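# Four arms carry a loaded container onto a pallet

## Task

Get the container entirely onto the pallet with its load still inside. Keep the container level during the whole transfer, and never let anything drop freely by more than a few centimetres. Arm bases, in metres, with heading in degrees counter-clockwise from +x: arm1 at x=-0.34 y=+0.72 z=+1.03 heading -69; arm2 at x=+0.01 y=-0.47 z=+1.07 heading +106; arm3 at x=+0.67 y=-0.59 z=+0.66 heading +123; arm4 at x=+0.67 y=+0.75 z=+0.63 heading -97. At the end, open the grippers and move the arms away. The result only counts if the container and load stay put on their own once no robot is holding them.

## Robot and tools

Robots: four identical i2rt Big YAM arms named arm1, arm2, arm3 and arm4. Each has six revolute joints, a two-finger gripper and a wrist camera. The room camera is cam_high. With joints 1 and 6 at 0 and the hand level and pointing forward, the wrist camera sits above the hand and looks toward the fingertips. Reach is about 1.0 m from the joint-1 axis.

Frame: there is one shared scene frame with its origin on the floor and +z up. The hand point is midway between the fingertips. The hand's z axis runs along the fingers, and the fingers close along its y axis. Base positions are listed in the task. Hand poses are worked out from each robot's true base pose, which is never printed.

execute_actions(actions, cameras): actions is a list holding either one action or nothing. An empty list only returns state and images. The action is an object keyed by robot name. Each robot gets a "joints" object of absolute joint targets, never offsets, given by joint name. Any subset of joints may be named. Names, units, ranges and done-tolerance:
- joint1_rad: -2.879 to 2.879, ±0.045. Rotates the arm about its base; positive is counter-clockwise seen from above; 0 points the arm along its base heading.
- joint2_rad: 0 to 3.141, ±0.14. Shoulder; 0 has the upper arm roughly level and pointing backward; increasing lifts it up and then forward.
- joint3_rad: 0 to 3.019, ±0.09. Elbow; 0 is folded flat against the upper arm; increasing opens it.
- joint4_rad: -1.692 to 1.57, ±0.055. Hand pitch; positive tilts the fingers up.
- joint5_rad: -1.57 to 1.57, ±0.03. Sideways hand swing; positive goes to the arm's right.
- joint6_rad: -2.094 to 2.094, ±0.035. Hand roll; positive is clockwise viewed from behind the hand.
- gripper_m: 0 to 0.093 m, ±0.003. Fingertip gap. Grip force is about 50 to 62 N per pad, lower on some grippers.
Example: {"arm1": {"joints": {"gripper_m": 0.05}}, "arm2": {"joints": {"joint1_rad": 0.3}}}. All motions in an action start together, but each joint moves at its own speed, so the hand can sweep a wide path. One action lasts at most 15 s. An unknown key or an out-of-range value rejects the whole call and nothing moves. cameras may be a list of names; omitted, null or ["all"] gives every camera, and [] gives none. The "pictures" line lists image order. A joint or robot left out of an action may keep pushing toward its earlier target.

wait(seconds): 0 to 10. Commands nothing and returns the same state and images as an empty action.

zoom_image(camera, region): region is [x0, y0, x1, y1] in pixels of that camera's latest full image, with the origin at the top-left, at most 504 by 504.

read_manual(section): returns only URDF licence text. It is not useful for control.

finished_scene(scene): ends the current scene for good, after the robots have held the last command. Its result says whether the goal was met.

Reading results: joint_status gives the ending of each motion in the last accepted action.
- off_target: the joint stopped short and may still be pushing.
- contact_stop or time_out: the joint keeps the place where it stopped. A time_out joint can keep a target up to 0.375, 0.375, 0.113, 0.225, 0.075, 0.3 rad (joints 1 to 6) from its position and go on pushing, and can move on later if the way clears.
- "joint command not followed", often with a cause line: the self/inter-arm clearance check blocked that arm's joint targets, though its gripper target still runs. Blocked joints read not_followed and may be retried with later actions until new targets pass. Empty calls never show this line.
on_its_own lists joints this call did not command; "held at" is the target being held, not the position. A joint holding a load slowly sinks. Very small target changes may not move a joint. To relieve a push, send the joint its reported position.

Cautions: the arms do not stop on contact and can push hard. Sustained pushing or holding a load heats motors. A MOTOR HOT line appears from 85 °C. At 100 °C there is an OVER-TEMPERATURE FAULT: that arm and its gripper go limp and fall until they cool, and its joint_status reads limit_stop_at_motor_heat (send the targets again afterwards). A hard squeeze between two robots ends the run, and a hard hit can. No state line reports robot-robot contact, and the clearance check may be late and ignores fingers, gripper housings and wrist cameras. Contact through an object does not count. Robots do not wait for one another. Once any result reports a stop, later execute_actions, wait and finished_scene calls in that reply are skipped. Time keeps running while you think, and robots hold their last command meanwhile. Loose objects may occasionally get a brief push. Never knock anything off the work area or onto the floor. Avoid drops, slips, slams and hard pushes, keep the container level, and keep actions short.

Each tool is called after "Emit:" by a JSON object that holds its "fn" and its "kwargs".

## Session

Emit:
{"fn": "execute_actions", "kwargs": {"actions": []}}

Scene clock: 0.00 s.
Motor temperatures (°C, as the motors report them): arm1=[25 28 29 25 25 28] | arm2=[26 28 29 25 27 26] | arm3=[27 28 28 27 26 26] | arm4=[24 27 30 26 27 25]
arm1.joint_positions: joint1_rad=+0.226 joint2_rad=+0.428 joint3_rad=+1.462 joint4_rad=-1.511 joint5_rad=+0.107 joint6_rad=+0.269 gripper_m=+0.095
arm1.joint_status: not commanded
arm1.hand: x=-0.2913 y=+0.6098 z=+1.5916 quat_wxyz=(-0.471, -0.521, -0.676, +0.223) (m; scene frame)
arm2.joint_positions: joint1_rad=+0.120 joint2_rad=+0.460 joint3_rad=+1.424 joint4_rad=-1.363 joint5_rad=+0.068 joint6_rad=-0.138 gripper_m=+0.094
arm2.joint_status: not commanded
arm2.hand: x=-0.0325 y=-0.3265 z=+1.6543 quat_wxyz=(-0.363, +0.711, -0.425, -0.427) (m; scene frame)
arm3.joint_positions: joint1_rad=-0.392 joint2_rad=+0.575 joint3_rad=+1.337 joint4_rad=-1.147 joint5_rad=-0.169 joint6_rad=-0.167 gripper_m=+0.095
arm3.joint_status: not commanded
arm3.hand: x=+0.5996 y=-0.3521 z=+1.2246 quat_wxyz=(-0.340, +0.704, -0.435, -0.447) (m; scene frame)
arm4.joint_positions: joint1_rad=-0.557 joint2_rad=+0.467 joint3_rad=+1.437 joint4_rad=-1.214 joint5_rad=+0.170 joint6_rad=-0.442 gripper_m=+0.095
arm4.joint_status: not commanded
arm4.hand: x=+0.5485 y=+0.6381 z=+1.2476 quat_wxyz=(-0.066, -0.649, -0.446, +0.613) (m; scene frame)
pictures: arm1_cam_wrist, arm2_cam_wrist, arm3_cam_wrist, arm4_cam_wrist, cam_high
Images, in order (width x height): arm1_cam_wrist 504x504, arm2_cam_wrist 504x504, arm3_cam_wrist 504x504, arm4_cam_wrist 504x504, cam_high 504x504.

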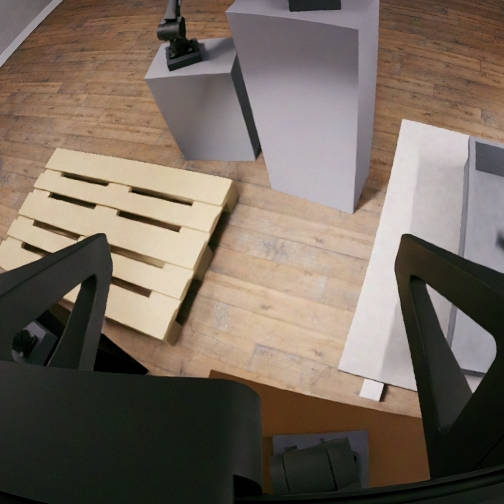

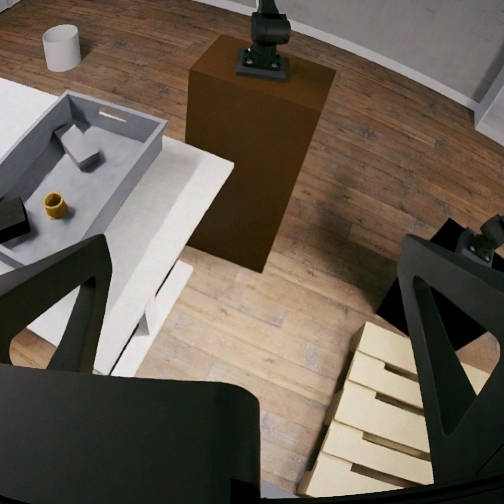

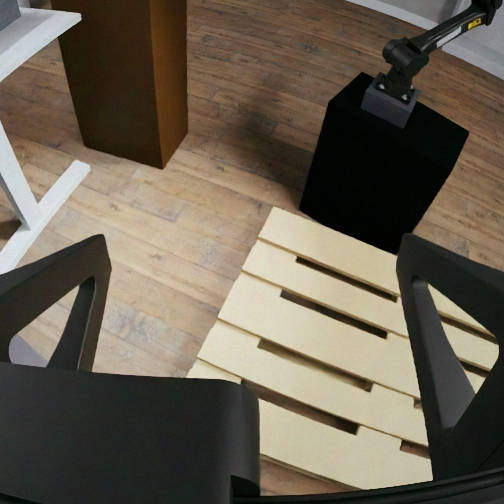

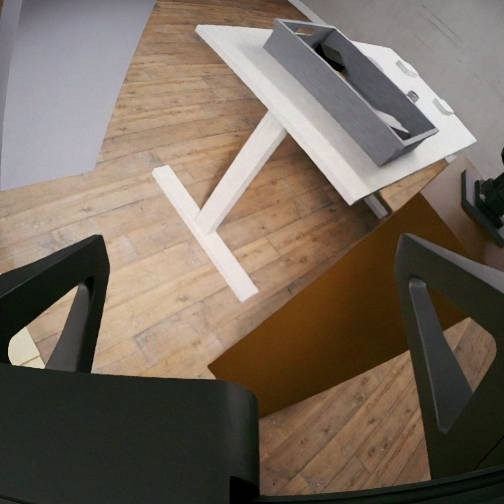

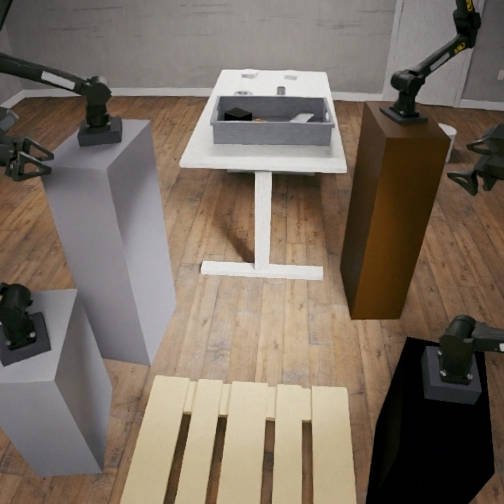

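Similar; slightly closer, maybe rotated. Reuse the viewing pose.

Emit:
{"fn": "execute_actions", "kwargs": {"actions": [{"arm1":{"joints":{"joint1_rad":-1.251,"joint2_rad":2.42,"joint3_rad":2.095,"joint4_rad":-1.22,"joint5_rad":0,"joint6_rad":-0.885}},"arm2":{"joints":{"joint1_rad":0.55,"joint2_rad":2.58,"joint3_rad":2.255,"joint4_rad":-1.21,"joint5_rad":0,"joint6_rad":0.83}},"arm4":{"joints":{"joint1_rad":-0.79,"joint2_rad":0.8,"joint3_rad":1.45,"joint4_rad":-1.66,"joint5_rad":0,"joint6_rad":0.658}},"arm3":{"joints":{"joint4_rad":-1.68,"joint5_rad":0,"joint6_rad":-0.646}}}], "cameras": ["arm1_cam_wrist","arm2_cam_wrist","cam_high"]}}

Scene clock: 3.70 s.
Motor temperatures (°C, as the motors report them): arm1=[25 28 29 25 25 28] | arm2=[26 28 29 25 27 26] | arm3=[27 28 29 27 26 26] | arm4=[24 27 30 26 26 25]
arm1.joint_positions: joint1_rad=-1.249 joint2_rad=+2.423 joint3_rad=+2.069 joint4_rad=-1.213 joint5_rad=+0.001 joint6_rad=-0.874 gripper_m=+0.095
arm1.joint_status: all done
arm1.hand: x=-0.8907 y=+0.2674 z=+0.9762 quat_wxyz=(+0.001, -0.710, -0.704, +0.001) (m; scene frame)
arm2.joint_positions: joint1_rad=+0.540 joint2_rad=+2.582 joint3_rad=+2.231 joint4_rad=-1.206 joint5_rad=+0.005 joint6_rad=+0.821 gripper_m=+0.094
arm2.joint_status: all done
arm2.hand: x=-0.5283 y=+0.0399 z=+0.9814 quat_wxyz=(-0.005, +0.707, -0.707, -0.015) (m; scene frame)
arm3.joint_positions: joint1_rad=-0.392 joint2_rad=+0.575 joint3_rad=+1.337 joint4_rad=-1.670 joint5_rad=-0.003 joint6_rad=-0.630 gripper_m=+0.095
arm3.joint_status: all done
arm3.hand: x=+0.6409 y=-0.4201 z=+1.1222 quat_wxyz=(-0.274, +0.879, -0.349, -0.175) (m; scene frame)
arm4.joint_positions: joint1_rad=-0.785 joint2_rad=+0.800 joint3_rad=+1.431 joint4_rad=-1.645 joint5_rad=+0.004 joint6_rad=+0.648 gripper_m=+0.095
arm4.joint_status: all done
arm4.hand: x=+0.4810 y=+0.6005 z=+1.0958 quat_wxyz=(-0.161, -0.962, -0.006, +0.222) (m; scene frame)
pictures: arm1_cam_wrist, arm2_cam_wrist, cam_high
Images, in order (width x height): arm1_cam_wrist 504x504, arm2_cam_wrist 504x504, cam_high 504x504.

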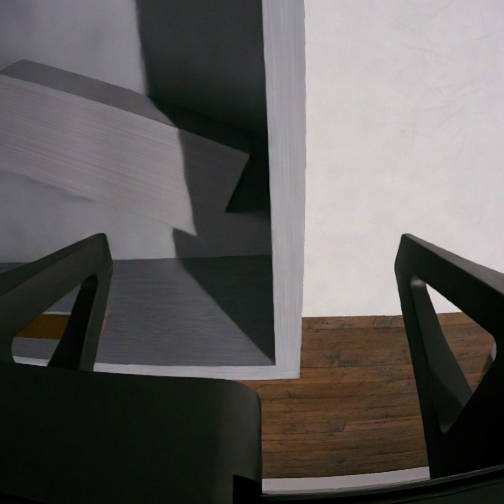

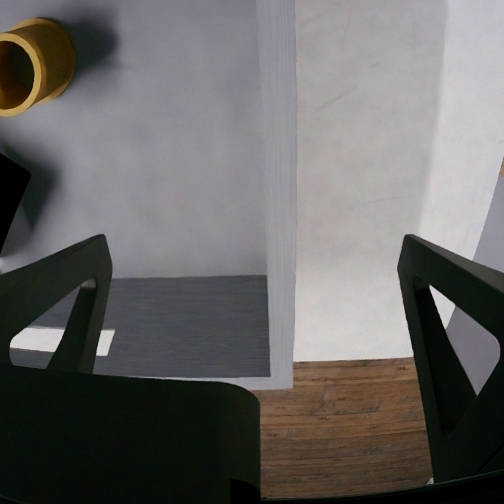

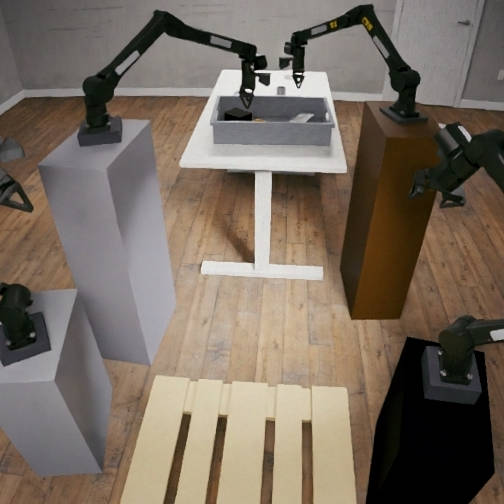

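Emit:
{"fn": "execute_actions", "kwargs": {"actions": [{"arm1":{"joints":{"joint1_rad":-1.242,"joint2_rad":2.56,"joint3_rad":2.245,"joint4_rad":-1.23,"joint6_rad":-0.93,"gripper_m":0.06}},"arm2":{"joints":{"joint1_rad":0.53,"joint2_rad":2.745,"joint3_rad":2.22,"joint4_rad":-1.04,"joint6_rad":0.76}}}], "cameras": []}}

Emit:
{"fn": "execute_actions", "kwargs": {"actions": [{"arm1":{"joints":{"joint2_rad":2.68,"joint4_rad":-1.116}}}], "cameras": ["arm1_cam_wrist","arm2_cam_wrist"]}}

Emit:
{"fn": "execute_actions", "kwargs": {"actions": [{"arm1":{"joints":{"gripper_m":0}},"arm2":{"joints":{"gripper_m":0}}}], "cameras": []}}

Scene clock: 7.47 s.
Motor temperatures (°C, as the motors report them): arm1=[25 29 30 25 25 28] | arm2=[26 29 30 25 27 26] | arm3=[27 28 29 27 26 26] | arm4=[24 27 31 26 26 25]
arm1.joint_positions: joint1_rad=-1.249 joint2_rad=+2.550 joint3_rad=+2.205 joint4_rad=-1.225 joint5_rad=+0.001 joint6_rad=-0.919 gripper_m=+0.060
arm1.joint_status: all done
arm1.hand: x=-0.9084 y=+0.2528 z=+0.9365 quat_wxyz=(+0.001, -0.694, -0.720, +0.000) (m; scene frame)
arm2.joint_positions: joint1_rad=+0.540 joint2_rad=+2.744 joint3_rad=+2.211 joint4_rad=-1.048 joint5_rad=+0.005 joint6_rad=+0.769 gripper_m=+0.094
arm2.joint_status: all done
arm2.hand: x=-0.5165 y=+0.0301 z=+0.8593 quat_wxyz=(-0.006, +0.726, -0.688, -0.002) (m; scene frame)
arm3.joint_positions: joint1_rad=-0.392 joint2_rad=+0.575 joint3_rad=+1.337 joint4_rad=-1.670 joint5_rad=-0.003 joint6_rad=-0.630 gripper_m=+0.095
arm3.joint_status: not commanded
arm3.hand: x=+0.6409 y=-0.4201 z=+1.1222 quat_wxyz=(-0.274, +0.879, -0.349, -0.175) (m; scene frame)
arm4.joint_positions: joint1_rad=-0.785 joint2_rad=+0.800 joint3_rad=+1.431 joint4_rad=-1.645 joint5_rad=+0.004 joint6_rad=+0.648 gripper_m=+0.095
arm4.joint_status: not commanded
arm4.hand: x=+0.4810 y=+0.6005 z=+1.0958 quat_wxyz=(-0.161, -0.962, -0.006, +0.222) (m; scene frame)
pictures: none
No camera images: the call's "cameras" was empty. Leave "cameras" out to get every camera's image.

Scene clock: 8.47 s.
Motor temperatures (°C, as the motors report them): arm1=[25 29 30 25 25 28] | arm2=[26 29 30 25 27 26] | arm3=[27 28 29 27 26 26] | arm4=[24 27 31 26 26 25]
arm1.joint_positions: joint1_rad=-1.248 joint2_rad=+2.684 joint3_rad=+2.220 joint4_rad=-1.125 joint5_rad=+0.001 joint6_rad=-0.920 gripper_m=+0.060
arm1.joint_status: all done
arm1.hand: x=-0.9041 y=+0.2559 z=+0.8459 quat_wxyz=(-0.001, -0.693, -0.720, -0.010) (m; scene frame)
arm2.joint_positions: joint1_rad=+0.540 joint2_rad=+2.744 joint3_rad=+2.211 joint4_rad=-1.048 joint5_rad=+0.005 joint6_rad=+0.769 gripper_m=+0.094
arm2.joint_status: not commanded
arm2.hand: x=-0.5165 y=+0.0301 z=+0.8593 quat_wxyz=(-0.006, +0.726, -0.688, -0.002) (m; scene frame)
arm3.joint_positions: joint1_rad=-0.392 joint2_rad=+0.575 joint3_rad=+1.337 joint4_rad=-1.670 joint5_rad=-0.003 joint6_rad=-0.630 gripper_m=+0.095
arm3.joint_status: not commanded
arm3.hand: x=+0.6409 y=-0.4201 z=+1.1222 quat_wxyz=(-0.274, +0.879, -0.349, -0.175) (m; scene frame)
arm4.joint_positions: joint1_rad=-0.785 joint2_rad=+0.800 joint3_rad=+1.431 joint4_rad=-1.645 joint5_rad=+0.004 joint6_rad=+0.648 gripper_m=+0.095
arm4.joint_status: not commanded
arm4.hand: x=+0.4810 y=+0.6005 z=+1.0958 quat_wxyz=(-0.161, -0.962, -0.006, +0.222) (m; scene frame)
pictures: arm1_cam_wrist, arm2_cam_wrist
Images, in order (width x height): arm1_cam_wrist 504x504, arm2_cam_wrist 504x504.

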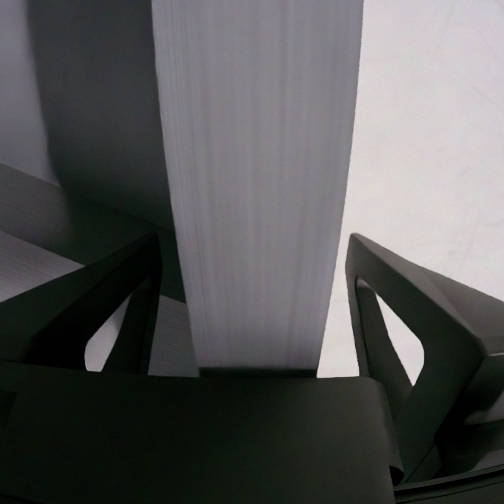

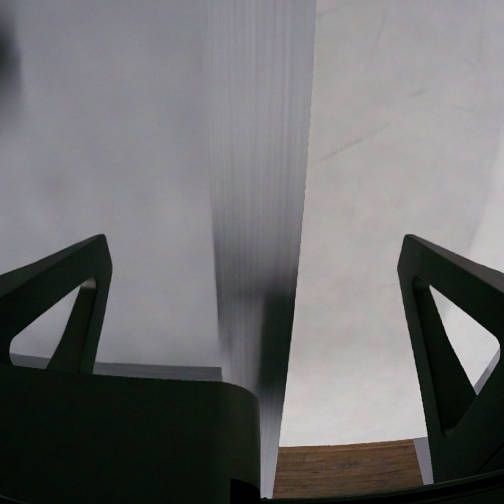

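Scene clock: 9.20 s.
Motor temperatures (°C, as the motors report them): arm1=[25 29 30 25 25 28] | arm2=[26 29 30 25 27 26] | arm3=[27 28 29 27 26 26] | arm4=[24 27 31 26 26 25]
arm1.joint_positions: joint1_rad=-1.249 joint2_rad=+2.684 joint3_rad=+2.220 joint4_rad=-1.127 joint5_rad=-0.004 joint6_rad=-0.931 gripper_m=+0.012
arm1.joint_status: gripper_m off_target (ended at +0.012, target +0.000)
arm1.hand: x=-0.9038 y=+0.2562 z=+0.8459 quat_wxyz=(-0.003, -0.690, -0.724, -0.010) (m; scene frame)
arm2.joint_positions: joint1_rad=+0.537 joint2_rad=+2.744 joint3_rad=+2.211 joint4_rad=-1.046 joint5_rad=-0.008 joint6_rad=+0.772 gripper_m=+0.015
arm2.joint_status: gripper_m off_target (ended at +0.015, target +0.000)
arm2.hand: x=-0.5170 y=+0.0302 z=+0.8593 quat_wxyz=(+0.000, +0.724, -0.690, -0.003) (m; scene frame)
arm3.joint_positions: joint1_rad=-0.392 joint2_rad=+0.575 joint3_rad=+1.337 joint4_rad=-1.670 joint5_rad=-0.003 joint6_rad=-0.630 gripper_m=+0.095
arm3.joint_status: not commanded
arm3.hand: x=+0.6409 y=-0.4201 z=+1.1222 quat_wxyz=(-0.274, +0.879, -0.349, -0.175) (m; scene frame)
arm4.joint_positions: joint1_rad=-0.785 joint2_rad=+0.800 joint3_rad=+1.431 joint4_rad=-1.645 joint5_rad=+0.004 joint6_rad=+0.648 gripper_m=+0.095
arm4.joint_status: not commanded
arm4.hand: x=+0.4810 y=+0.6005 z=+1.0958 quat_wxyz=(-0.161, -0.962, -0.006, +0.222) (m; scene frame)
pictures: none
No camera images: the call's "cameras" was empty. Leave "cameras" out to get every camera's image.

Slide, then test lift.

Emit:
{"fn": "execute_actions", "kwargs": {"actions": [{"arm1":{"joints":{"joint1_rad":-1.088,"joint2_rad":2.35,"joint3_rad":1.60,"joint4_rad":-0.775,"joint6_rad":-0.73}},"arm2":{"joints":{"joint1_rad":0.39,"joint2_rad":2.45,"joint3_rad":1.66,"joint4_rad":-0.734,"joint6_rad":0.65}}}], "cameras": []}}

Emit:
{"fn": "execute_actions", "kwargs": {"actions": [{"arm1":{"joints":{"joint1_rad":-0.873,"joint2_rad":2.22,"joint3_rad":1.275,"joint4_rad":-0.59,"joint6_rad":-0.506}},"arm2":{"joints":{"joint1_rad":0.172,"joint2_rad":2.335,"joint3_rad":1.358,"joint4_rad":-0.556,"joint6_rad":0.439}}}], "cameras": ["cam_high"]}}

Emit:
{"fn": "zoom_image", "kwargs": {"camera": "cam_high", "region": [150, 30, 390, 210]}}

Emit:
{"fn": "execute_actions", "kwargs": {"actions": [{"arm1":{"joints":{"joint2_rad":2.11,"joint3_rad":1.30,"joint4_rad":-0.65}},"arm2":{"joints":{"joint2_rad":2.215,"joint3_rad":1.37,"joint4_rad":-0.61}}}], "cameras": ["cam_high"]}}

Emit:
{"fn": "zoom_image", "kwargs": {"camera": "cam_high", "region": [150, 30, 390, 210]}}

Scene clock: 14.97 s.
Motor temperatures (°C, as the motors report them): arm1=[25 30 30 25 25 28] | arm2=[26 30 31 25 27 26] | arm3=[27 28 30 27 26 26] | arm4=[24 27 32 26 26 25]
arm1.joint_positions: joint1_rad=-1.094 joint2_rad=+2.401 joint3_rad=+1.598 joint4_rad=-0.791 joint5_rad=-0.013 joint6_rad=-0.743 gripper_m=+0.012
arm1.joint_status: all done
arm1.hand: x=-0.7436 y=+0.2644 z=+0.8412 quat_wxyz=(-0.006, -0.702, -0.712, -0.012) (m; scene frame)
arm2.joint_positions: joint1_rad=+0.373 joint2_rad=+2.496 joint3_rad=+1.658 joint4_rad=-0.731 joint5_rad=-0.008 joint6_rad=+0.644 gripper_m=+0.014
arm2.joint_status: all done
arm2.hand: x=-0.3660 y=+0.0282 z=+0.8577 quat_wxyz=(+0.001, +0.711, -0.703, -0.009) (m; scene frame)
arm3.joint_positions: joint1_rad=-0.392 joint2_rad=+0.575 joint3_rad=+1.337 joint4_rad=-1.670 joint5_rad=-0.003 joint6_rad=-0.630 gripper_m=+0.095
arm3.joint_status: not commanded
arm3.hand: x=+0.6409 y=-0.4201 z=+1.1222 quat_wxyz=(-0.274, +0.879, -0.349, -0.175) (m; scene frame)
arm4.joint_positions: joint1_rad=-0.785 joint2_rad=+0.800 joint3_rad=+1.431 joint4_rad=-1.645 joint5_rad=+0.004 joint6_rad=+0.648 gripper_m=+0.095
arm4.joint_status: not commanded
arm4.hand: x=+0.4810 y=+0.6005 z=+1.0958 quat_wxyz=(-0.161, -0.962, -0.006, +0.222) (m; scene frame)
pictures: none
No camera images: the call's "cameras" was empty. Leave "cameras" out to get every camera's image.

Scene clock: 16.23 s.
Motor temperatures (°C, as the motors report them): arm1=[25 30 30 25 25 28] | arm2=[26 30 30 25 27 26] | arm3=[27 28 30 27 26 26] | arm4=[24 27 32 26 26 25]
arm1.joint_positions: joint1_rad=-0.865 joint2_rad=+2.265 joint3_rad=+1.267 joint4_rad=-0.601 joint5_rad=-0.025 joint6_rad=-0.507 gripper_m=+0.012
arm1.joint_status: all done
arm1.hand: x=-0.5848 y=+0.2631 z=+0.8376 quat_wxyz=(-0.008, -0.704, -0.710, -0.017) (m; scene frame)
arm2.joint_positions: joint1_rad=+0.142 joint2_rad=+2.372 joint3_rad=+1.347 joint4_rad=-0.553 joint5_rad=-0.007 joint6_rad=+0.422 gripper_m=+0.014
arm2.joint_status: all done
arm2.hand: x=-0.2087 y=+0.0262 z=+0.8556 quat_wxyz=(+0.001, +0.708, -0.706, -0.005) (m; scene frame)
arm3.joint_positions: joint1_rad=-0.392 joint2_rad=+0.575 joint3_rad=+1.337 joint4_rad=-1.670 joint5_rad=-0.003 joint6_rad=-0.630 gripper_m=+0.095
arm3.joint_status: not commanded
arm3.hand: x=+0.6409 y=-0.4201 z=+1.1222 quat_wxyz=(-0.274, +0.879, -0.349, -0.175) (m; scene frame)
arm4.joint_positions: joint1_rad=-0.785 joint2_rad=+0.800 joint3_rad=+1.431 joint4_rad=-1.645 joint5_rad=+0.004 joint6_rad=+0.648 gripper_m=+0.095
arm4.joint_status: not commanded
arm4.hand: x=+0.4810 y=+0.6005 z=+1.0958 quat_wxyz=(-0.161, -0.962, -0.006, +0.222) (m; scene frame)
pictures: cam_high
Images, in order (width x height): cam_high 504x504.

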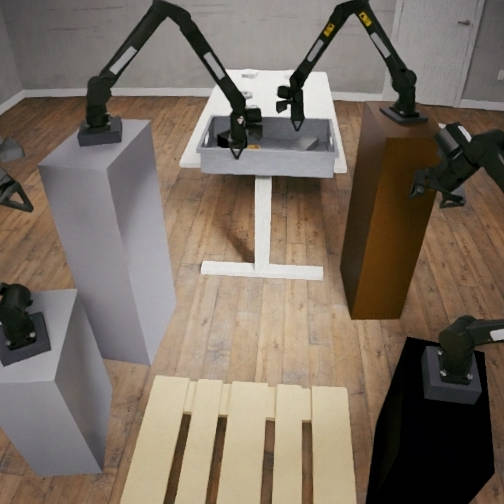

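Region (150, 30, 390, 210) of cam_high's 504x504 image, scaled by 2.100, with more detail than that image has; it fills the top 378 rows of this view, and the rest is white.

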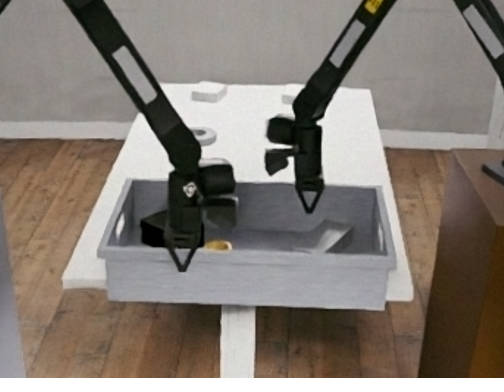

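Scene clock: 17.27 s.
Motor temperatures (°C, as the motors report them): arm1=[25 30 30 25 25 28] | arm2=[26 30 30 25 27 26] | arm3=[27 28 30 27 26 26] | arm4=[24 27 32 26 26 25]
arm1.joint_positions: joint1_rad=-0.883 joint2_rad=+2.196 joint3_rad=+1.267 joint4_rad=-0.652 joint5_rad=-0.022 joint6_rad=-0.528 gripper_m=+0.012
arm1.joint_status: all done
arm1.hand: x=-0.5978 y=+0.2606 z=+0.8723 quat_wxyz=(-0.009, -0.703, -0.711, -0.008) (m; scene frame)
arm2.joint_positions: joint1_rad=+0.159 joint2_rad=+2.302 joint3_rad=+1.343 joint4_rad=-0.612 joint5_rad=-0.015 joint6_rad=+0.434 gripper_m=+0.014
arm2.joint_status: all done
arm2.hand: x=-0.2212 y=+0.0275 z=+0.8910 quat_wxyz=(+0.004, +0.710, -0.705, -0.010) (m; scene frame)
arm3.joint_positions: joint1_rad=-0.392 joint2_rad=+0.575 joint3_rad=+1.337 joint4_rad=-1.670 joint5_rad=-0.003 joint6_rad=-0.630 gripper_m=+0.095
arm3.joint_status: not commanded
arm3.hand: x=+0.6409 y=-0.4201 z=+1.1222 quat_wxyz=(-0.274, +0.879, -0.349, -0.175) (m; scene frame)
arm4.joint_positions: joint1_rad=-0.785 joint2_rad=+0.800 joint3_rad=+1.431 joint4_rad=-1.645 joint5_rad=+0.004 joint6_rad=+0.648 gripper_m=+0.095
arm4.joint_status: not commanded
arm4.hand: x=+0.4810 y=+0.6005 z=+1.0958 quat_wxyz=(-0.161, -0.962, -0.006, +0.222) (m; scene frame)
pictures: cam_high
Images, in order (width x height): cam_high 504x504.

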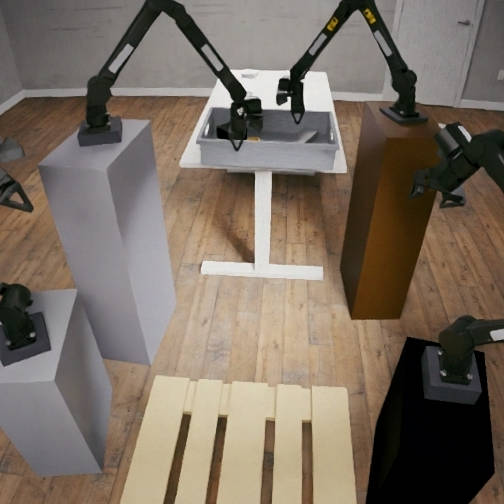

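Region (150, 30, 390, 210) of cam_high's 504x504 image, scaled by 2.100, with more detail than that image has; it fills the top 378 rows of this view, and the rest is white.

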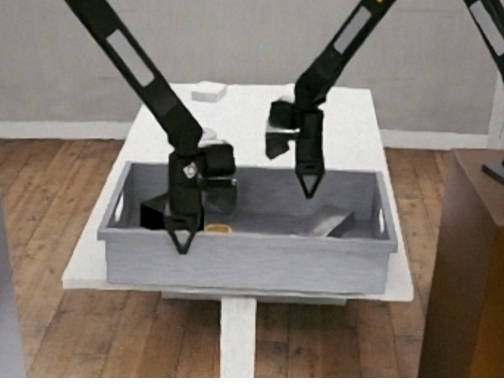

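Emit:
{"fn": "execute_actions", "kwargs": {"actions": [{"arm1":{"joints":{"joint1_rad":-0.59,"joint2_rad":2.04,"joint3_rad":1.115,"joint4_rad":-0.542,"joint6_rad":-0.228}},"arm2":{"joints":{"joint1_rad":-0.115,"joint2_rad":2.16,"joint3_rad":1.22,"joint4_rad":-0.528,"joint6_rad":0.162}}}], "cameras": []}}

Emit:
{"fn": "execute_actions", "kwargs": {"actions": [{"arm1":{"joints":{"joint1_rad":-0.268,"joint2_rad":2.028,"joint3_rad":1.083,"joint4_rad":-0.524,"joint6_rad":0.093}},"arm2":{"joints":{"joint1_rad":-0.415,"joint6_rad":-0.138}}}], "cameras": ["cam_high"]}}

Emit:
{"fn": "execute_actions", "kwargs": {"actions": [{"arm1":{"joints":{"joint1_rad":0.037,"joint2_rad":2.10,"joint3_rad":1.22,"joint4_rad":-0.6,"joint6_rad":0.397}},"arm2":{"joints":{"joint1_rad":-0.69,"joint2_rad":2.23,"joint3_rad":1.385,"joint4_rad":-0.607,"joint6_rad":-0.417}}}], "cameras": ["cam_high"]}}

Scene clock: 24.13 s.
Motor temperatures (°C, as the motors report them): arm1=[25 30 30 25 26 28] | arm2=[26 30 30 25 27 26] | arm3=[27 28 30 27 26 26] | arm4=[24 27 33 26 26 25]
arm1.joint_positions: joint1_rad=-0.599 joint2_rad=+2.119 joint3_rad=+1.077 joint4_rad=-0.540 joint5_rad=-0.034 joint6_rad=-0.245 gripper_m=+0.012
arm1.joint_status: all done
arm1.hand: x=-0.4441 y=+0.2626 z=+0.8692 quat_wxyz=(-0.012, -0.703, -0.711, -0.014) (m; scene frame)
arm2.joint_positions: joint1_rad=-0.124 joint2_rad=+2.241 joint3_rad=+1.196 joint4_rad=-0.530 joint5_rad=-0.009 joint6_rad=+0.151 gripper_m=+0.015
arm2.joint_status: all done
arm2.hand: x=-0.0668 y=+0.0302 z=+0.8907 quat_wxyz=(+0.002, +0.710, -0.704, -0.008) (m; scene frame)
arm3.joint_positions: joint1_rad=-0.392 joint2_rad=+0.575 joint3_rad=+1.337 joint4_rad=-1.670 joint5_rad=-0.003 joint6_rad=-0.630 gripper_m=+0.095
arm3.joint_status: not commanded
arm3.hand: x=+0.6409 y=-0.4201 z=+1.1222 quat_wxyz=(-0.274, +0.879, -0.349, -0.175) (m; scene frame)
arm4.joint_positions: joint1_rad=-0.785 joint2_rad=+0.800 joint3_rad=+1.431 joint4_rad=-1.645 joint5_rad=+0.004 joint6_rad=+0.648 gripper_m=+0.095
arm4.joint_status: not commanded
arm4.hand: x=+0.4810 y=+0.6005 z=+1.0958 quat_wxyz=(-0.161, -0.962, -0.006, +0.222) (m; scene frame)
pictures: none
No camera images: the call's "cameras" was empty. Leave "cameras" out to get every camera's image.

Scene clock: 25.50 s.
Motor temperatures (°C, as the motors report them): arm1=[25 30 30 25 26 28] | arm2=[26 30 30 25 27 26] | arm3=[27 28 30 27 26 26] | arm4=[24 27 33 26 26 25]
arm1.joint_positions: joint1_rad=-0.276 joint2_rad=+2.106 joint3_rad=+1.062 joint4_rad=-0.522 joint5_rad=-0.029 joint6_rad=+0.068 gripper_m=+0.012
arm1.joint_status: all done
arm1.hand: x=-0.2946 y=+0.2546 z=+0.8716 quat_wxyz=(-0.011, -0.699, -0.715, -0.010) (m; scene frame)
arm2.joint_positions: joint1_rad=-0.432 joint2_rad=+2.240 joint3_rad=+1.187 joint4_rad=-0.530 joint5_rad=-0.009 joint6_rad=-0.166 gripper_m=+0.015
arm2.joint_status: all done
arm2.hand: x=+0.0859 y=+0.0265 z=+0.8885 quat_wxyz=(+0.004, +0.713, -0.701, -0.007) (m; scene frame)
arm3.joint_positions: joint1_rad=-0.392 joint2_rad=+0.575 joint3_rad=+1.337 joint4_rad=-1.670 joint5_rad=-0.003 joint6_rad=-0.630 gripper_m=+0.095
arm3.joint_status: not commanded
arm3.hand: x=+0.6409 y=-0.4201 z=+1.1222 quat_wxyz=(-0.274, +0.879, -0.349, -0.175) (m; scene frame)
arm4.joint_positions: joint1_rad=-0.785 joint2_rad=+0.800 joint3_rad=+1.431 joint4_rad=-1.645 joint5_rad=+0.004 joint6_rad=+0.648 gripper_m=+0.095
arm4.joint_status: not commanded
arm4.hand: x=+0.4810 y=+0.6005 z=+1.0958 quat_wxyz=(-0.161, -0.962, -0.006, +0.222) (m; scene frame)
pictures: cam_high
Images, in order (width x height): cam_high 504x504.

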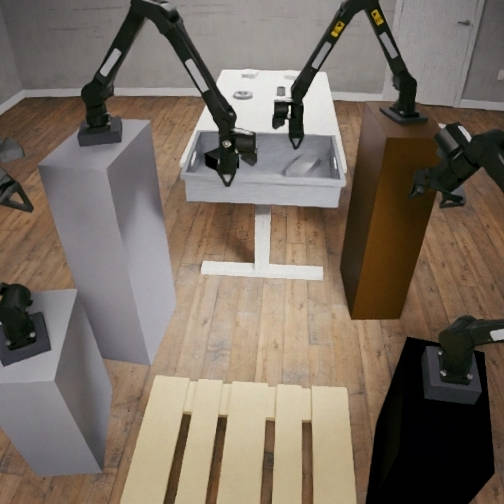

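Scene clock: 26.87 s.
Motor temperatures (°C, as the motors report them): arm1=[25 30 30 25 26 28] | arm2=[26 30 31 25 27 26] | arm3=[27 28 31 27 26 26] | arm4=[24 27 33 26 26 25]
arm1.joint_positions: joint1_rad=+0.032 joint2_rad=+2.154 joint3_rad=+1.173 joint4_rad=-0.585 joint5_rad=-0.032 joint6_rad=+0.381 gripper_m=+0.012
arm1.joint_status: all done
arm1.hand: x=-0.1422 y=+0.2588 z=+0.8724 quat_wxyz=(-0.009, -0.701, -0.713, -0.014) (m; scene frame)
arm2.joint_positions: joint1_rad=-0.710 joint2_rad=+2.302 joint3_rad=+1.338 joint4_rad=-0.623 joint5_rad=+0.001 joint6_rad=-0.439 gripper_m=+0.015
arm2.joint_status: all done
arm2.hand: x=+0.2372 y=+0.0263 z=+0.8875 quat_wxyz=(+0.004, +0.711, -0.703, -0.004) (m; scene frame)
arm3.joint_positions: joint1_rad=-0.392 joint2_rad=+0.575 joint3_rad=+1.337 joint4_rad=-1.670 joint5_rad=-0.003 joint6_rad=-0.630 gripper_m=+0.095
arm3.joint_status: not commanded
arm3.hand: x=+0.6409 y=-0.4201 z=+1.1222 quat_wxyz=(-0.274, +0.879, -0.349, -0.175) (m; scene frame)
arm4.joint_positions: joint1_rad=-0.785 joint2_rad=+0.800 joint3_rad=+1.431 joint4_rad=-1.645 joint5_rad=+0.004 joint6_rad=+0.648 gripper_m=+0.095
arm4.joint_status: not commanded
arm4.hand: x=+0.4810 y=+0.6005 z=+1.0958 quat_wxyz=(-0.161, -0.962, -0.006, +0.222) (m; scene frame)
pictures: cam_high
Images, in order (width x height): cam_high 504x504.

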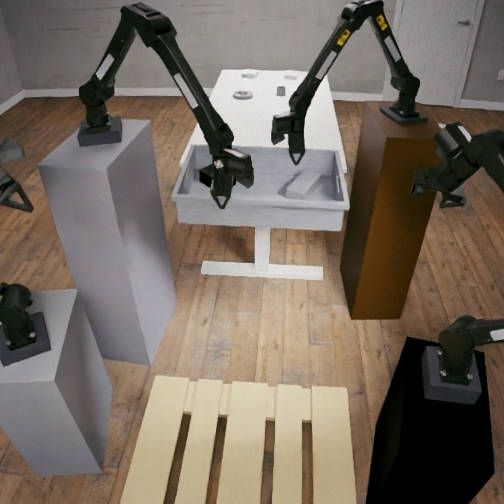

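Emit:
{"fn": "execute_actions", "kwargs": {"actions": [{"arm1":{"joints":{"joint1_rad":0.282,"joint2_rad":2.39,"joint3_rad":1.535,"joint4_rad":-0.62,"joint6_rad":0.641}},"arm2":{"joints":{"joint1_rad":-0.9,"joint2_rad":2.515,"joint3_rad":1.755,"joint4_rad":-0.66,"joint6_rad":-0.64}},"arm3":{"joints":{"joint2_rad":1.3,"joint3_rad":1.4,"joint6_rad":-0.742,"gripper_m":0.07}},"arm4":{"joints":{"joint1_rad":-0.868,"joint2_rad":1.1,"joint6_rad":0.581,"gripper_m":0.07}}}], "cameras": ["cam_high"]}}

Emit:
{"fn": "execute_actions", "kwargs": {"actions": [{"arm3":{"joints":{"joint1_rad":0.265}},"arm4":{"joints":{"joint2_rad":1.84,"joint3_rad":1.965,"joint4_rad":-1.65}}}], "cameras": ["cam_high"]}}

Emit:
{"fn": "execute_actions", "kwargs": {"actions": [{"arm3":{"joints":{"joint2_rad":2.05,"joint3_rad":2.25}}}], "cameras": ["arm3_cam_wrist","arm4_cam_wrist","cam_high"]}}

Scene clock: 31.93 s.
Motor temperatures (°C, as the motors report them): arm1=[25 30 31 25 26 28] | arm2=[26 31 31 25 27 26] | arm3=[27 28 31 27 26 26] | arm4=[24 27 33 26 26 25]
arm1.joint_positions: joint1_rad=+0.278 joint2_rad=+2.468 joint3_rad=+1.498 joint4_rad=-0.588 joint5_rad=-0.030 joint6_rad=+0.639 gripper_m=+0.012
arm1.joint_status: all done
arm1.hand: x=+0.0103 y=+0.2584 z=+0.7792 quat_wxyz=(-0.009, -0.705, -0.709, -0.014) (m; scene frame)
arm2.joint_positions: joint1_rad=-0.936 joint2_rad=+2.606 joint3_rad=+1.691 joint4_rad=-0.675 joint5_rad=+0.010 joint6_rad=-0.654 gripper_m=+0.015
arm2.joint_status: all done
arm2.hand: x=+0.3856 y=+0.0203 z=+0.7956 quat_wxyz=(+0.006, +0.707, -0.707, -0.001) (m; scene frame)
arm3.joint_positions: joint1_rad=-0.392 joint2_rad=+1.318 joint3_rad=+1.376 joint4_rad=-1.673 joint5_rad=-0.003 joint6_rad=-0.726 gripper_m=+0.070
arm3.joint_status: all done
arm3.hand: x=+0.6051 y=-0.2287 z=+0.9497 quat_wxyz=(+0.020, +0.946, -0.324, +0.009) (m; scene frame)
arm4.joint_positions: joint1_rad=-0.864 joint2_rad=+1.114 joint3_rad=+1.431 joint4_rad=-1.647 joint5_rad=+0.003 joint6_rad=+0.591 gripper_m=+0.070
arm4.joint_status: all done
arm4.hand: x=+0.3922 y=+0.5664 z=+1.0106 quat_wxyz=(-0.061, -0.993, +0.006, +0.104) (m; scene frame)
pictures: cam_high
Images, in order (width x height): cam_high 504x504.

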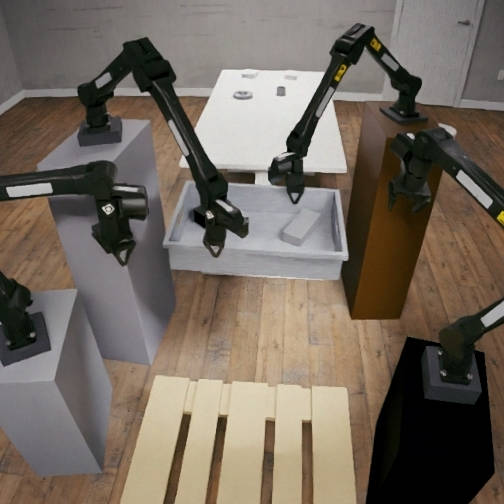

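Scene clock: 33.47 s.
Motor temperatures (°C, as the motors report them): arm1=[25 31 31 25 26 28] | arm2=[26 31 31 25 27 26] | arm3=[27 28 31 27 26 26] | arm4=[24 27 33 26 26 25]
arm1.joint_positions: joint1_rad=+0.278 joint2_rad=+2.468 joint3_rad=+1.498 joint4_rad=-0.588 joint5_rad=-0.030 joint6_rad=+0.639 gripper_m=+0.012
arm1.joint_status: not commanded
arm1.hand: x=+0.0103 y=+0.2584 z=+0.7792 quat_wxyz=(-0.009, -0.705, -0.709, -0.014) (m; scene frame)
arm2.joint_positions: joint1_rad=-0.936 joint2_rad=+2.606 joint3_rad=+1.691 joint4_rad=-0.675 joint5_rad=+0.010 joint6_rad=-0.654 gripper_m=+0.015
arm2.joint_status: not commanded
arm2.hand: x=+0.3856 y=+0.0203 z=+0.7956 quat_wxyz=(+0.006, +0.707, -0.707, -0.001) (m; scene frame)
arm3.joint_positions: joint1_rad=+0.262 joint2_rad=+1.318 joint3_rad=+1.376 joint4_rad=-1.673 joint5_rad=+0.000 joint6_rad=-0.727 gripper_m=+0.070
arm3.joint_status: all done
arm3.hand: x=+0.4018 y=-0.3425 z=+0.9501 quat_wxyz=(+0.015, +1.000, -0.003, +0.015) (m; scene frame)
arm4.joint_positions: joint1_rad=-0.864 joint2_rad=+1.867 joint3_rad=+1.914 joint4_rad=-1.647 joint5_rad=+0.003 joint6_rad=+0.591 gripper_m=+0.070
arm4.joint_status: all done
arm4.hand: x=+0.1951 y=+0.4392 z=+0.8755 quat_wxyz=(+0.013, -1.000, +0.006, -0.008) (m; scene frame)
pictures: cam_high
Images, in order (width x height): cam_high 504x504.

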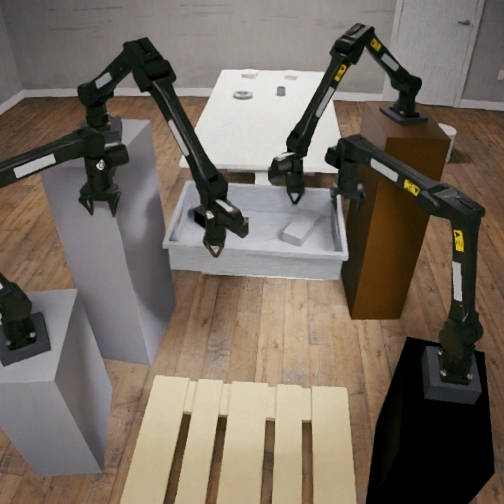

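Scene clock: 35.07 s.
Motor temperatures (°C, as the motors report them): arm1=[25 31 31 25 26 28] | arm2=[26 31 31 25 27 26] | arm3=[27 28 31 27 26 26] | arm4=[24 28 34 26 26 25]
arm1.joint_positions: joint1_rad=+0.278 joint2_rad=+2.468 joint3_rad=+1.498 joint4_rad=-0.588 joint5_rad=-0.030 joint6_rad=+0.639 gripper_m=+0.012
arm1.joint_status: not commanded
arm1.hand: x=+0.0103 y=+0.2584 z=+0.7792 quat_wxyz=(-0.009, -0.705, -0.709, -0.014) (m; scene frame)
arm2.joint_positions: joint1_rad=-0.936 joint2_rad=+2.606 joint3_rad=+1.691 joint4_rad=-0.675 joint5_rad=+0.010 joint6_rad=-0.654 gripper_m=+0.015
arm2.joint_status: not commanded
arm2.hand: x=+0.3856 y=+0.0203 z=+0.7956 quat_wxyz=(+0.006, +0.707, -0.707, -0.001) (m; scene frame)
arm3.joint_positions: joint1_rad=+0.262 joint2_rad=+2.075 joint3_rad=+2.203 joint4_rad=-1.677 joint5_rad=+0.000 joint6_rad=-0.727 gripper_m=+0.070
arm3.joint_status: all done
arm3.hand: x=+0.1899 y=-0.1519 z=+0.8916 quat_wxyz=(-0.007, +1.000, -0.003, -0.009) (m; scene frame)
arm4.joint_positions: joint1_rad=-0.864 joint2_rad=+1.867 joint3_rad=+1.914 joint4_rad=-1.647 joint5_rad=+0.003 joint6_rad=+0.591 gripper_m=+0.070
arm4.joint_status: not commanded
arm4.hand: x=+0.1951 y=+0.4392 z=+0.8755 quat_wxyz=(+0.013, -1.000, +0.006, -0.008) (m; scene frame)
pictures: arm3_cam_wrist, arm4_cam_wrist, cam_high
Images, in order (width x height): arm3_cam_wrist 504x504, arm4_cam_wrist 504x504, cam_high 504x504.

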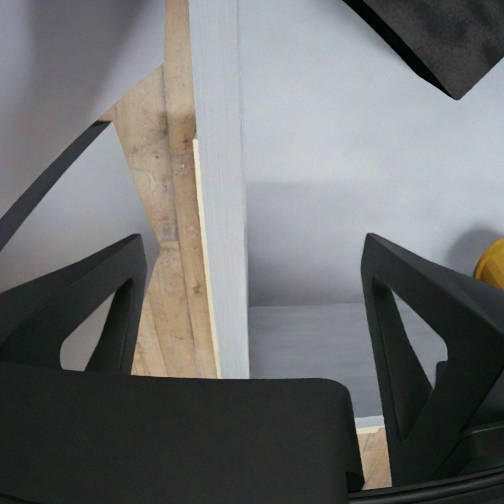

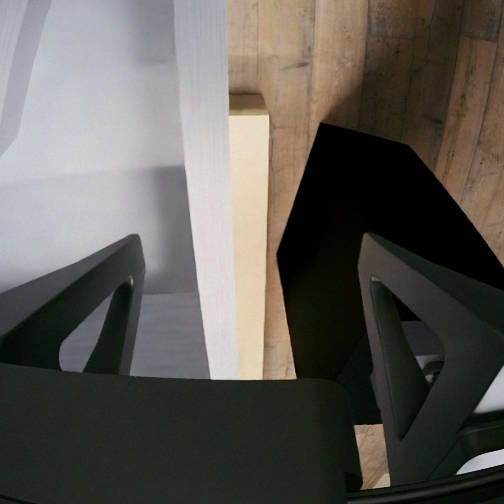

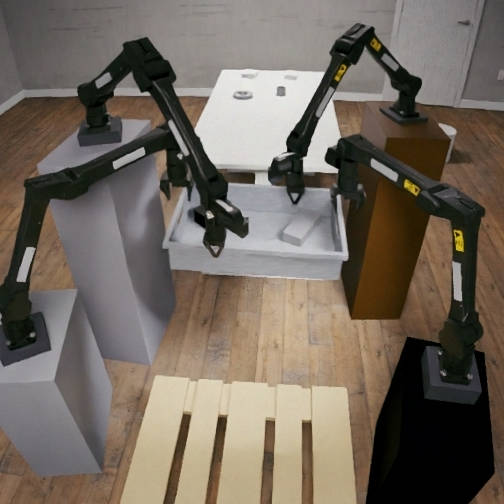

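Emit:
{"fn": "execute_actions", "kwargs": {"actions": [{"arm3":{"joints":{"joint1_rad":0.288,"joint2_rad":2.045,"joint3_rad":1.932,"joint4_rad":-1.412}},"arm4":{"joints":{"joint1_rad":-0.84,"joint2_rad":1.91,"joint3_rad":1.738,"joint4_rad":-1.392}}}], "cameras": ["arm3_cam_wrist","arm4_cam_wrist"]}}

Scene clock: 37.53 s.
Motor temperatures (°C, as the motors report them): arm1=[25 31 31 25 26 28] | arm2=[26 31 32 25 27 26] | arm3=[27 28 31 27 26 26] | arm4=[24 28 34 26 26 25]
arm1.joint_positions: joint1_rad=+0.278 joint2_rad=+2.468 joint3_rad=+1.498 joint4_rad=-0.588 joint5_rad=-0.030 joint6_rad=+0.639 gripper_m=+0.012
arm1.joint_status: not commanded
arm1.hand: x=+0.0103 y=+0.2584 z=+0.7792 quat_wxyz=(-0.009, -0.705, -0.709, -0.014) (m; scene frame)
arm2.joint_positions: joint1_rad=-0.936 joint2_rad=+2.606 joint3_rad=+1.691 joint4_rad=-0.675 joint5_rad=+0.010 joint6_rad=-0.654 gripper_m=+0.015
arm2.joint_status: not commanded
arm2.hand: x=+0.3856 y=+0.0203 z=+0.7956 quat_wxyz=(+0.006, +0.707, -0.707, -0.001) (m; scene frame)
arm3.joint_positions: joint1_rad=+0.278 joint2_rad=+2.058 joint3_rad=+1.919 joint4_rad=-1.426 joint5_rad=+0.000 joint6_rad=-0.727 gripper_m=+0.070
arm3.joint_status: all done
arm3.hand: x=+0.1897 y=-0.1663 z=+0.7942 quat_wxyz=(-0.002, +1.000, +0.006, -0.003) (m; scene frame)
arm4.joint_positions: joint1_rad=-0.844 joint2_rad=+1.907 joint3_rad=+1.729 joint4_rad=-1.408 joint5_rad=+0.003 joint6_rad=+0.591 gripper_m=+0.070
arm4.joint_status: all done
arm4.hand: x=+0.1917 y=+0.4240 z=+0.7825 quat_wxyz=(+0.009, -1.000, -0.004, -0.002) (m; scene frame)
pictures: arm3_cam_wrist, arm4_cam_wrist
Images, in order (width x height): arm3_cam_wrist 504x504, arm4_cam_wrist 504x504.

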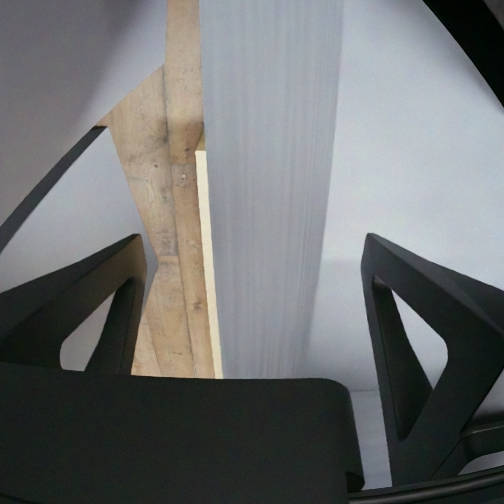

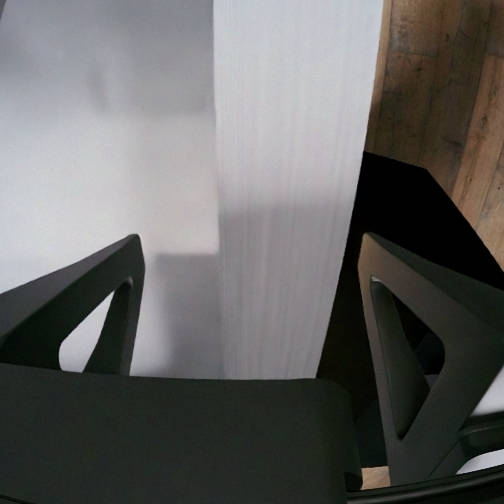

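Emit:
{"fn": "execute_actions", "kwargs": {"actions": [{"arm3":{"joints":{"gripper_m":0}},"arm4":{"joints":{"gripper_m":0,"joint1_rad":-0.86}}}], "cameras": []}}

Emit:
{"fn": "execute_actions", "kwargs": {"actions": [{"arm1":{"joints":{"joint2_rad":2.46,"joint3_rad":1.51}},"arm2":{"joints":{"joint2_rad":2.595,"joint3_rad":1.71}},"arm3":{"joints":{"joint2_rad":1.96,"joint3_rad":1.98}},"arm4":{"joints":{"joint2_rad":1.825,"joint3_rad":1.79}}}], "cameras": []}}

Emit:
{"fn": "execute_actions", "kwargs": {"actions": [{"arm1":{"joints":{"gripper_m":0.05}},"arm2":{"joints":{"gripper_m":0.05,"joint1_rad":-0.93}}}], "cameras": ["cam_high"]}}

Scene clock: 39.50 s.
Motor temperatures (°C, as the motors report them): arm1=[25 31 31 25 26 28] | arm2=[26 31 32 25 27 26] | arm3=[27 28 31 27 26 26] | arm4=[24 28 34 26 26 25]
arm1.joint_positions: joint1_rad=+0.275 joint2_rad=+2.467 joint3_rad=+1.498 joint4_rad=-0.593 joint5_rad=-0.030 joint6_rad=+0.632 gripper_m=+0.012
arm1.joint_status: not commanded
arm1.hand: x=+0.0086 y=+0.2578 z=+0.7797 quat_wxyz=(-0.007, -0.704, -0.710, -0.015) (m; scene frame)
arm2.joint_positions: joint1_rad=-0.934 joint2_rad=+2.606 joint3_rad=+1.691 joint4_rad=-0.675 joint5_rad=+0.009 joint6_rad=-0.655 gripper_m=+0.015
arm2.joint_status: not commanded
arm2.hand: x=+0.3843 y=+0.0210 z=+0.7956 quat_wxyz=(+0.006, +0.708, -0.706, -0.001) (m; scene frame)
arm3.joint_positions: joint1_rad=+0.281 joint2_rad=+2.058 joint3_rad=+1.917 joint4_rad=-1.414 joint5_rad=+0.016 joint6_rad=-0.728 gripper_m=+0.014
arm3.joint_status: gripper_m off_target (ended at +0.014, target +0.000)
arm3.hand: x=+0.1887 y=-0.1638 z=+0.7935 quat_wxyz=(-0.011, +1.000, +0.007, -0.002) (m; scene frame)
arm4.joint_positions: joint1_rad=-0.858 joint2_rad=+1.906 joint3_rad=+1.729 joint4_rad=-1.394 joint5_rad=-0.035 joint6_rad=+0.588 gripper_m=+0.015
arm4.joint_status: gripper_m off_target (ended at +0.015, target +0.000); the others done
arm4.hand: x=+0.1881 y=+0.4234 z=+0.7830 quat_wxyz=(-0.010, -1.000, +0.001, -0.007) (m; scene frame)
pictures: none
No camera images: the call's "cameras" was empty. Leave "cameras" out to get every camera's image.

Scene clock: 40.13 s.
Motor temperatures (°C, as the motors report them): arm1=[25 31 31 25 26 28] | arm2=[26 31 32 25 27 26] | arm3=[27 28 31 27 26 26] | arm4=[24 28 34 26 27 25]
arm1.joint_positions: joint1_rad=+0.275 joint2_rad=+2.467 joint3_rad=+1.496 joint4_rad=-0.594 joint5_rad=-0.030 joint6_rad=+0.632 gripper_m=+0.012
arm1.joint_status: all done
arm1.hand: x=+0.0078 y=+0.2589 z=+0.7793 quat_wxyz=(-0.005, -0.704, -0.710, -0.015) (m; scene frame)
arm2.joint_positions: joint1_rad=-0.934 joint2_rad=+2.612 joint3_rad=+1.691 joint4_rad=-0.675 joint5_rad=+0.009 joint6_rad=-0.655 gripper_m=+0.015
arm2.joint_status: all done
arm2.hand: x=+0.3828 y=+0.0193 z=+0.7923 quat_wxyz=(+0.009, +0.708, -0.706, -0.001) (m; scene frame)
arm3.joint_positions: joint1_rad=+0.281 joint2_rad=+2.057 joint3_rad=+1.917 joint4_rad=-1.411 joint5_rad=+0.015 joint6_rad=-0.728 gripper_m=+0.014
arm3.joint_status: all done
arm3.hand: x=+0.1881 y=-0.1634 z=+0.7942 quat_wxyz=(-0.012, +1.000, +0.007, -0.003) (m; scene frame)
arm4.joint_positions: joint1_rad=-0.858 joint2_rad=+1.902 joint3_rad=+1.729 joint4_rad=-1.392 joint5_rad=-0.034 joint6_rad=+0.588 gripper_m=+0.015
arm4.joint_status: all done
arm4.hand: x=+0.1876 y=+0.4232 z=+0.7851 quat_wxyz=(-0.012, -1.000, +0.001, -0.004) (m; scene frame)
pictures: none
No camera images: the call's "cameras" was empty. Leave "cameras" out to get every camera's image.

Scene clock: 40.93 s.
Motor temperatures (°C, as the motors report them): arm1=[25 31 31 25 26 28] | arm2=[26 31 32 25 27 26] | arm3=[27 28 32 27 26 26] | arm4=[24 28 34 26 27 25]
arm1.joint_positions: joint1_rad=+0.278 joint2_rad=+2.466 joint3_rad=+1.496 joint4_rad=-0.611 joint5_rad=-0.004 joint6_rad=+0.633 gripper_m=+0.050
arm1.joint_status: all done
arm1.hand: x=+0.0031 y=+0.2603 z=+0.7795 quat_wxyz=(+0.005, -0.703, -0.711, -0.003) (m; scene frame)
arm2.joint_positions: joint1_rad=-0.934 joint2_rad=+2.600 joint3_rad=+1.691 joint4_rad=-0.668 joint5_rad=+0.005 joint6_rad=-0.649 gripper_m=+0.050
arm2.joint_status: all done
arm2.hand: x=+0.3863 y=+0.0253 z=+0.7997 quat_wxyz=(-0.001, +0.706, -0.708, -0.005) (m; scene frame)
arm3.joint_positions: joint1_rad=+0.281 joint2_rad=+2.057 joint3_rad=+1.917 joint4_rad=-1.409 joint5_rad=+0.018 joint6_rad=-0.728 gripper_m=+0.014
arm3.joint_status: not commanded
arm3.hand: x=+0.1879 y=-0.1628 z=+0.7942 quat_wxyz=(-0.014, +1.000, +0.007, -0.003) (m; scene frame)
arm4.joint_positions: joint1_rad=-0.859 joint2_rad=+1.903 joint3_rad=+1.729 joint4_rad=-1.390 joint5_rad=-0.038 joint6_rad=+0.585 gripper_m=+0.015
arm4.joint_status: not commanded
arm4.hand: x=+0.1871 y=+0.4231 z=+0.7847 quat_wxyz=(-0.014, -1.000, +0.000, -0.005) (m; scene frame)
pictures: cam_high
Images, in order (width x height): cam_high 504x504.

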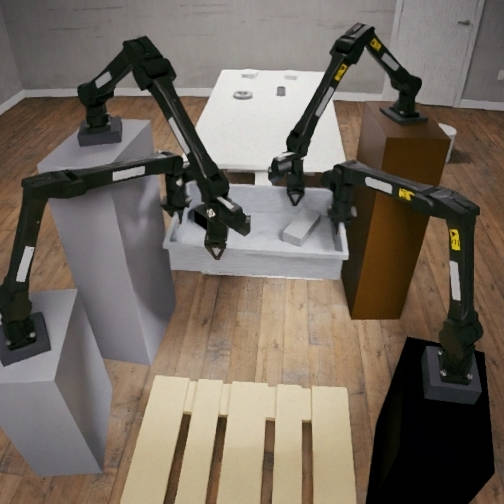

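Emit:
{"fn": "execute_actions", "kwargs": {"actions": [{"arm1":{"joints":{"joint2_rad":2.2,"joint4_rad":-0.87}},"arm2":{"joints":{"joint2_rad":2.33,"joint3_rad":1.66,"joint4_rad":-0.9}}}], "cameras": []}}

Emit:
{"fn": "execute_actions", "kwargs": {"actions": [{"arm1":{"joints":{"joint2_rad":0.8}},"arm2":{"joints":{"joint2_rad":0.8,"joint3_rad":1.9}}}], "cameras": []}}

Emit:
{"fn": "execute_actions", "kwargs": {"actions": [{"arm2":{"joints":{"joint1_rad":0.5,"joint3_rad":1.4}},"arm3":{"joints":{"joint1_rad":0.226,"joint2_rad":1.715,"joint3_rad":1.40,"joint4_rad":-1.125,"joint6_rad":-0.781}},"arm4":{"joints":{"joint1_rad":-0.644,"joint2_rad":1.745,"joint3_rad":1.50,"joint4_rad":-1.2,"joint6_rad":0.805}}}], "cameras": ["cam_high"]}}

Scene clock: 44.07 s.
Motor temperatures (°C, as the motors report them): arm1=[25 31 31 25 26 28] | arm2=[26 31 31 25 27 26] | arm3=[27 29 32 27 26 26] | arm4=[24 29 35 26 27 25]
arm1.joint_positions: joint1_rad=+0.278 joint2_rad=+2.186 joint3_rad=+1.502 joint4_rad=-0.862 joint5_rad=-0.003 joint6_rad=+0.633 gripper_m=+0.050
arm1.joint_status: all done
arm1.hand: x=+0.0179 y=+0.2404 z=+0.9399 quat_wxyz=(-0.013, -0.703, -0.711, +0.000) (m; scene frame)
arm2.joint_positions: joint1_rad=-0.934 joint2_rad=+2.302 joint3_rad=+1.653 joint4_rad=-0.893 joint5_rad=+0.005 joint6_rad=-0.649 gripper_m=+0.050
arm2.joint_status: all done
arm2.hand: x=+0.4008 y=+0.0403 z=+0.9698 quat_wxyz=(-0.018, +0.706, -0.708, -0.007) (m; scene frame)
arm3.joint_positions: joint1_rad=+0.281 joint2_rad=+2.057 joint3_rad=+1.917 joint4_rad=-1.409 joint5_rad=+0.018 joint6_rad=-0.728 gripper_m=+0.014
arm3.joint_status: not commanded
arm3.hand: x=+0.1879 y=-0.1628 z=+0.7942 quat_wxyz=(-0.014, +1.000, +0.007, -0.003) (m; scene frame)
arm4.joint_positions: joint1_rad=-0.859 joint2_rad=+1.903 joint3_rad=+1.729 joint4_rad=-1.390 joint5_rad=-0.038 joint6_rad=+0.585 gripper_m=+0.015
arm4.joint_status: not commanded
arm4.hand: x=+0.1871 y=+0.4231 z=+0.7847 quat_wxyz=(-0.014, -1.000, +0.000, -0.005) (m; scene frame)
pictures: none
No camera images: the call's "cameras" was empty. Leave "cameras" out to get every camera's image.

Scene clock: 46.17 s.
Motor temperatures (°C, as the motors report them): arm1=[25 31 31 25 26 28] | arm2=[26 31 31 25 27 26] | arm3=[27 29 33 27 27 26] | arm4=[24 29 35 26 27 25]
arm1.joint_positions: joint1_rad=+0.278 joint2_rad=+0.796 joint3_rad=+1.507 joint4_rad=-0.864 joint5_rad=-0.003 joint6_rad=+0.633 gripper_m=+0.050
arm1.joint_status: all done
arm1.hand: x=-0.1385 y=+0.4482 z=+1.6866 quat_wxyz=(-0.644, -0.533, -0.541, +0.094) (m; scene frame)
arm2.joint_positions: joint1_rad=-0.934 joint2_rad=+0.809 joint3_rad=+1.901 joint4_rad=-0.894 joint5_rad=+0.005 joint6_rad=-0.647 gripper_m=+0.050
arm2.joint_status: all done
arm2.hand: x=+0.1575 y=-0.3001 z=+1.9145 quat_wxyz=(-0.769, +0.440, -0.452, -0.108) (m; scene frame)
arm3.joint_positions: joint1_rad=+0.281 joint2_rad=+2.057 joint3_rad=+1.917 joint4_rad=-1.409 joint5_rad=+0.018 joint6_rad=-0.728 gripper_m=+0.014
arm3.joint_status: not commanded
arm3.hand: x=+0.1879 y=-0.1628 z=+0.7942 quat_wxyz=(-0.014, +1.000, +0.007, -0.003) (m; scene frame)
arm4.joint_positions: joint1_rad=-0.859 joint2_rad=+1.903 joint3_rad=+1.729 joint4_rad=-1.390 joint5_rad=-0.038 joint6_rad=+0.585 gripper_m=+0.015
arm4.joint_status: not commanded
arm4.hand: x=+0.1871 y=+0.4231 z=+0.7847 quat_wxyz=(-0.014, -1.000, +0.000, -0.005) (m; scene frame)
pictures: none
No camera images: the call's "cameras" was empty. Leave "cameras" out to get every camera's image.

Scene clock: 47.87 s.
Motor temperatures (°C, as the motors report them): arm1=[25 30 31 25 26 28] | arm2=[26 31 32 25 27 26] | arm3=[27 29 33 27 27 26] | arm4=[24 29 35 26 27 25]
arm1.joint_positions: joint1_rad=+0.278 joint2_rad=+0.796 joint3_rad=+1.507 joint4_rad=-0.864 joint5_rad=-0.003 joint6_rad=+0.633 gripper_m=+0.050
arm1.joint_status: not commanded
arm1.hand: x=-0.1385 y=+0.4482 z=+1.6866 quat_wxyz=(-0.644, -0.533, -0.541, +0.094) (m; scene frame)
arm2.joint_positions: joint1_rad=+0.492 joint2_rad=+0.803 joint3_rad=+1.388 joint4_rad=-0.897 joint5_rad=+0.002 joint6_rad=-0.646 gripper_m=+0.050
arm2.joint_status: all done
arm2.hand: x=-0.2338 y=-0.2176 z=+1.6648 quat_wxyz=(-0.395, +0.802, -0.059, -0.444) (m; scene frame)
arm3.joint_positions: joint1_rad=+0.234 joint2_rad=+1.819 joint3_rad=+1.365 joint4_rad=-1.111 joint5_rad=+0.026 joint6_rad=-0.755 gripper_m=+0.014
arm3.joint_status: all done
arm3.hand: x=+0.2938 y=-0.2202 z=+0.7271 quat_wxyz=(-0.012, +1.000, -0.003, +0.006) (m; scene frame)
arm4.joint_positions: joint1_rad=-0.642 joint2_rad=+1.828 joint3_rad=+1.451 joint4_rad=-1.192 joint5_rad=-0.047 joint6_rad=+0.820 gripper_m=+0.015
arm4.joint_status: all done
arm4.hand: x=+0.3033 y=+0.3601 z=+0.7223 quat_wxyz=(-0.013, -1.000, +0.010, -0.013) (m; scene frame)
pictures: cam_high
Images, in order (width x height): cam_high 504x504.

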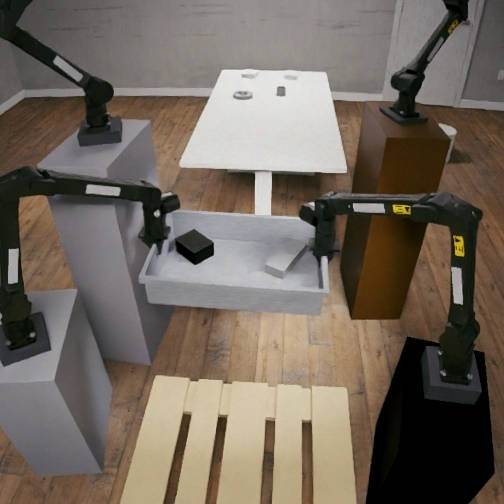

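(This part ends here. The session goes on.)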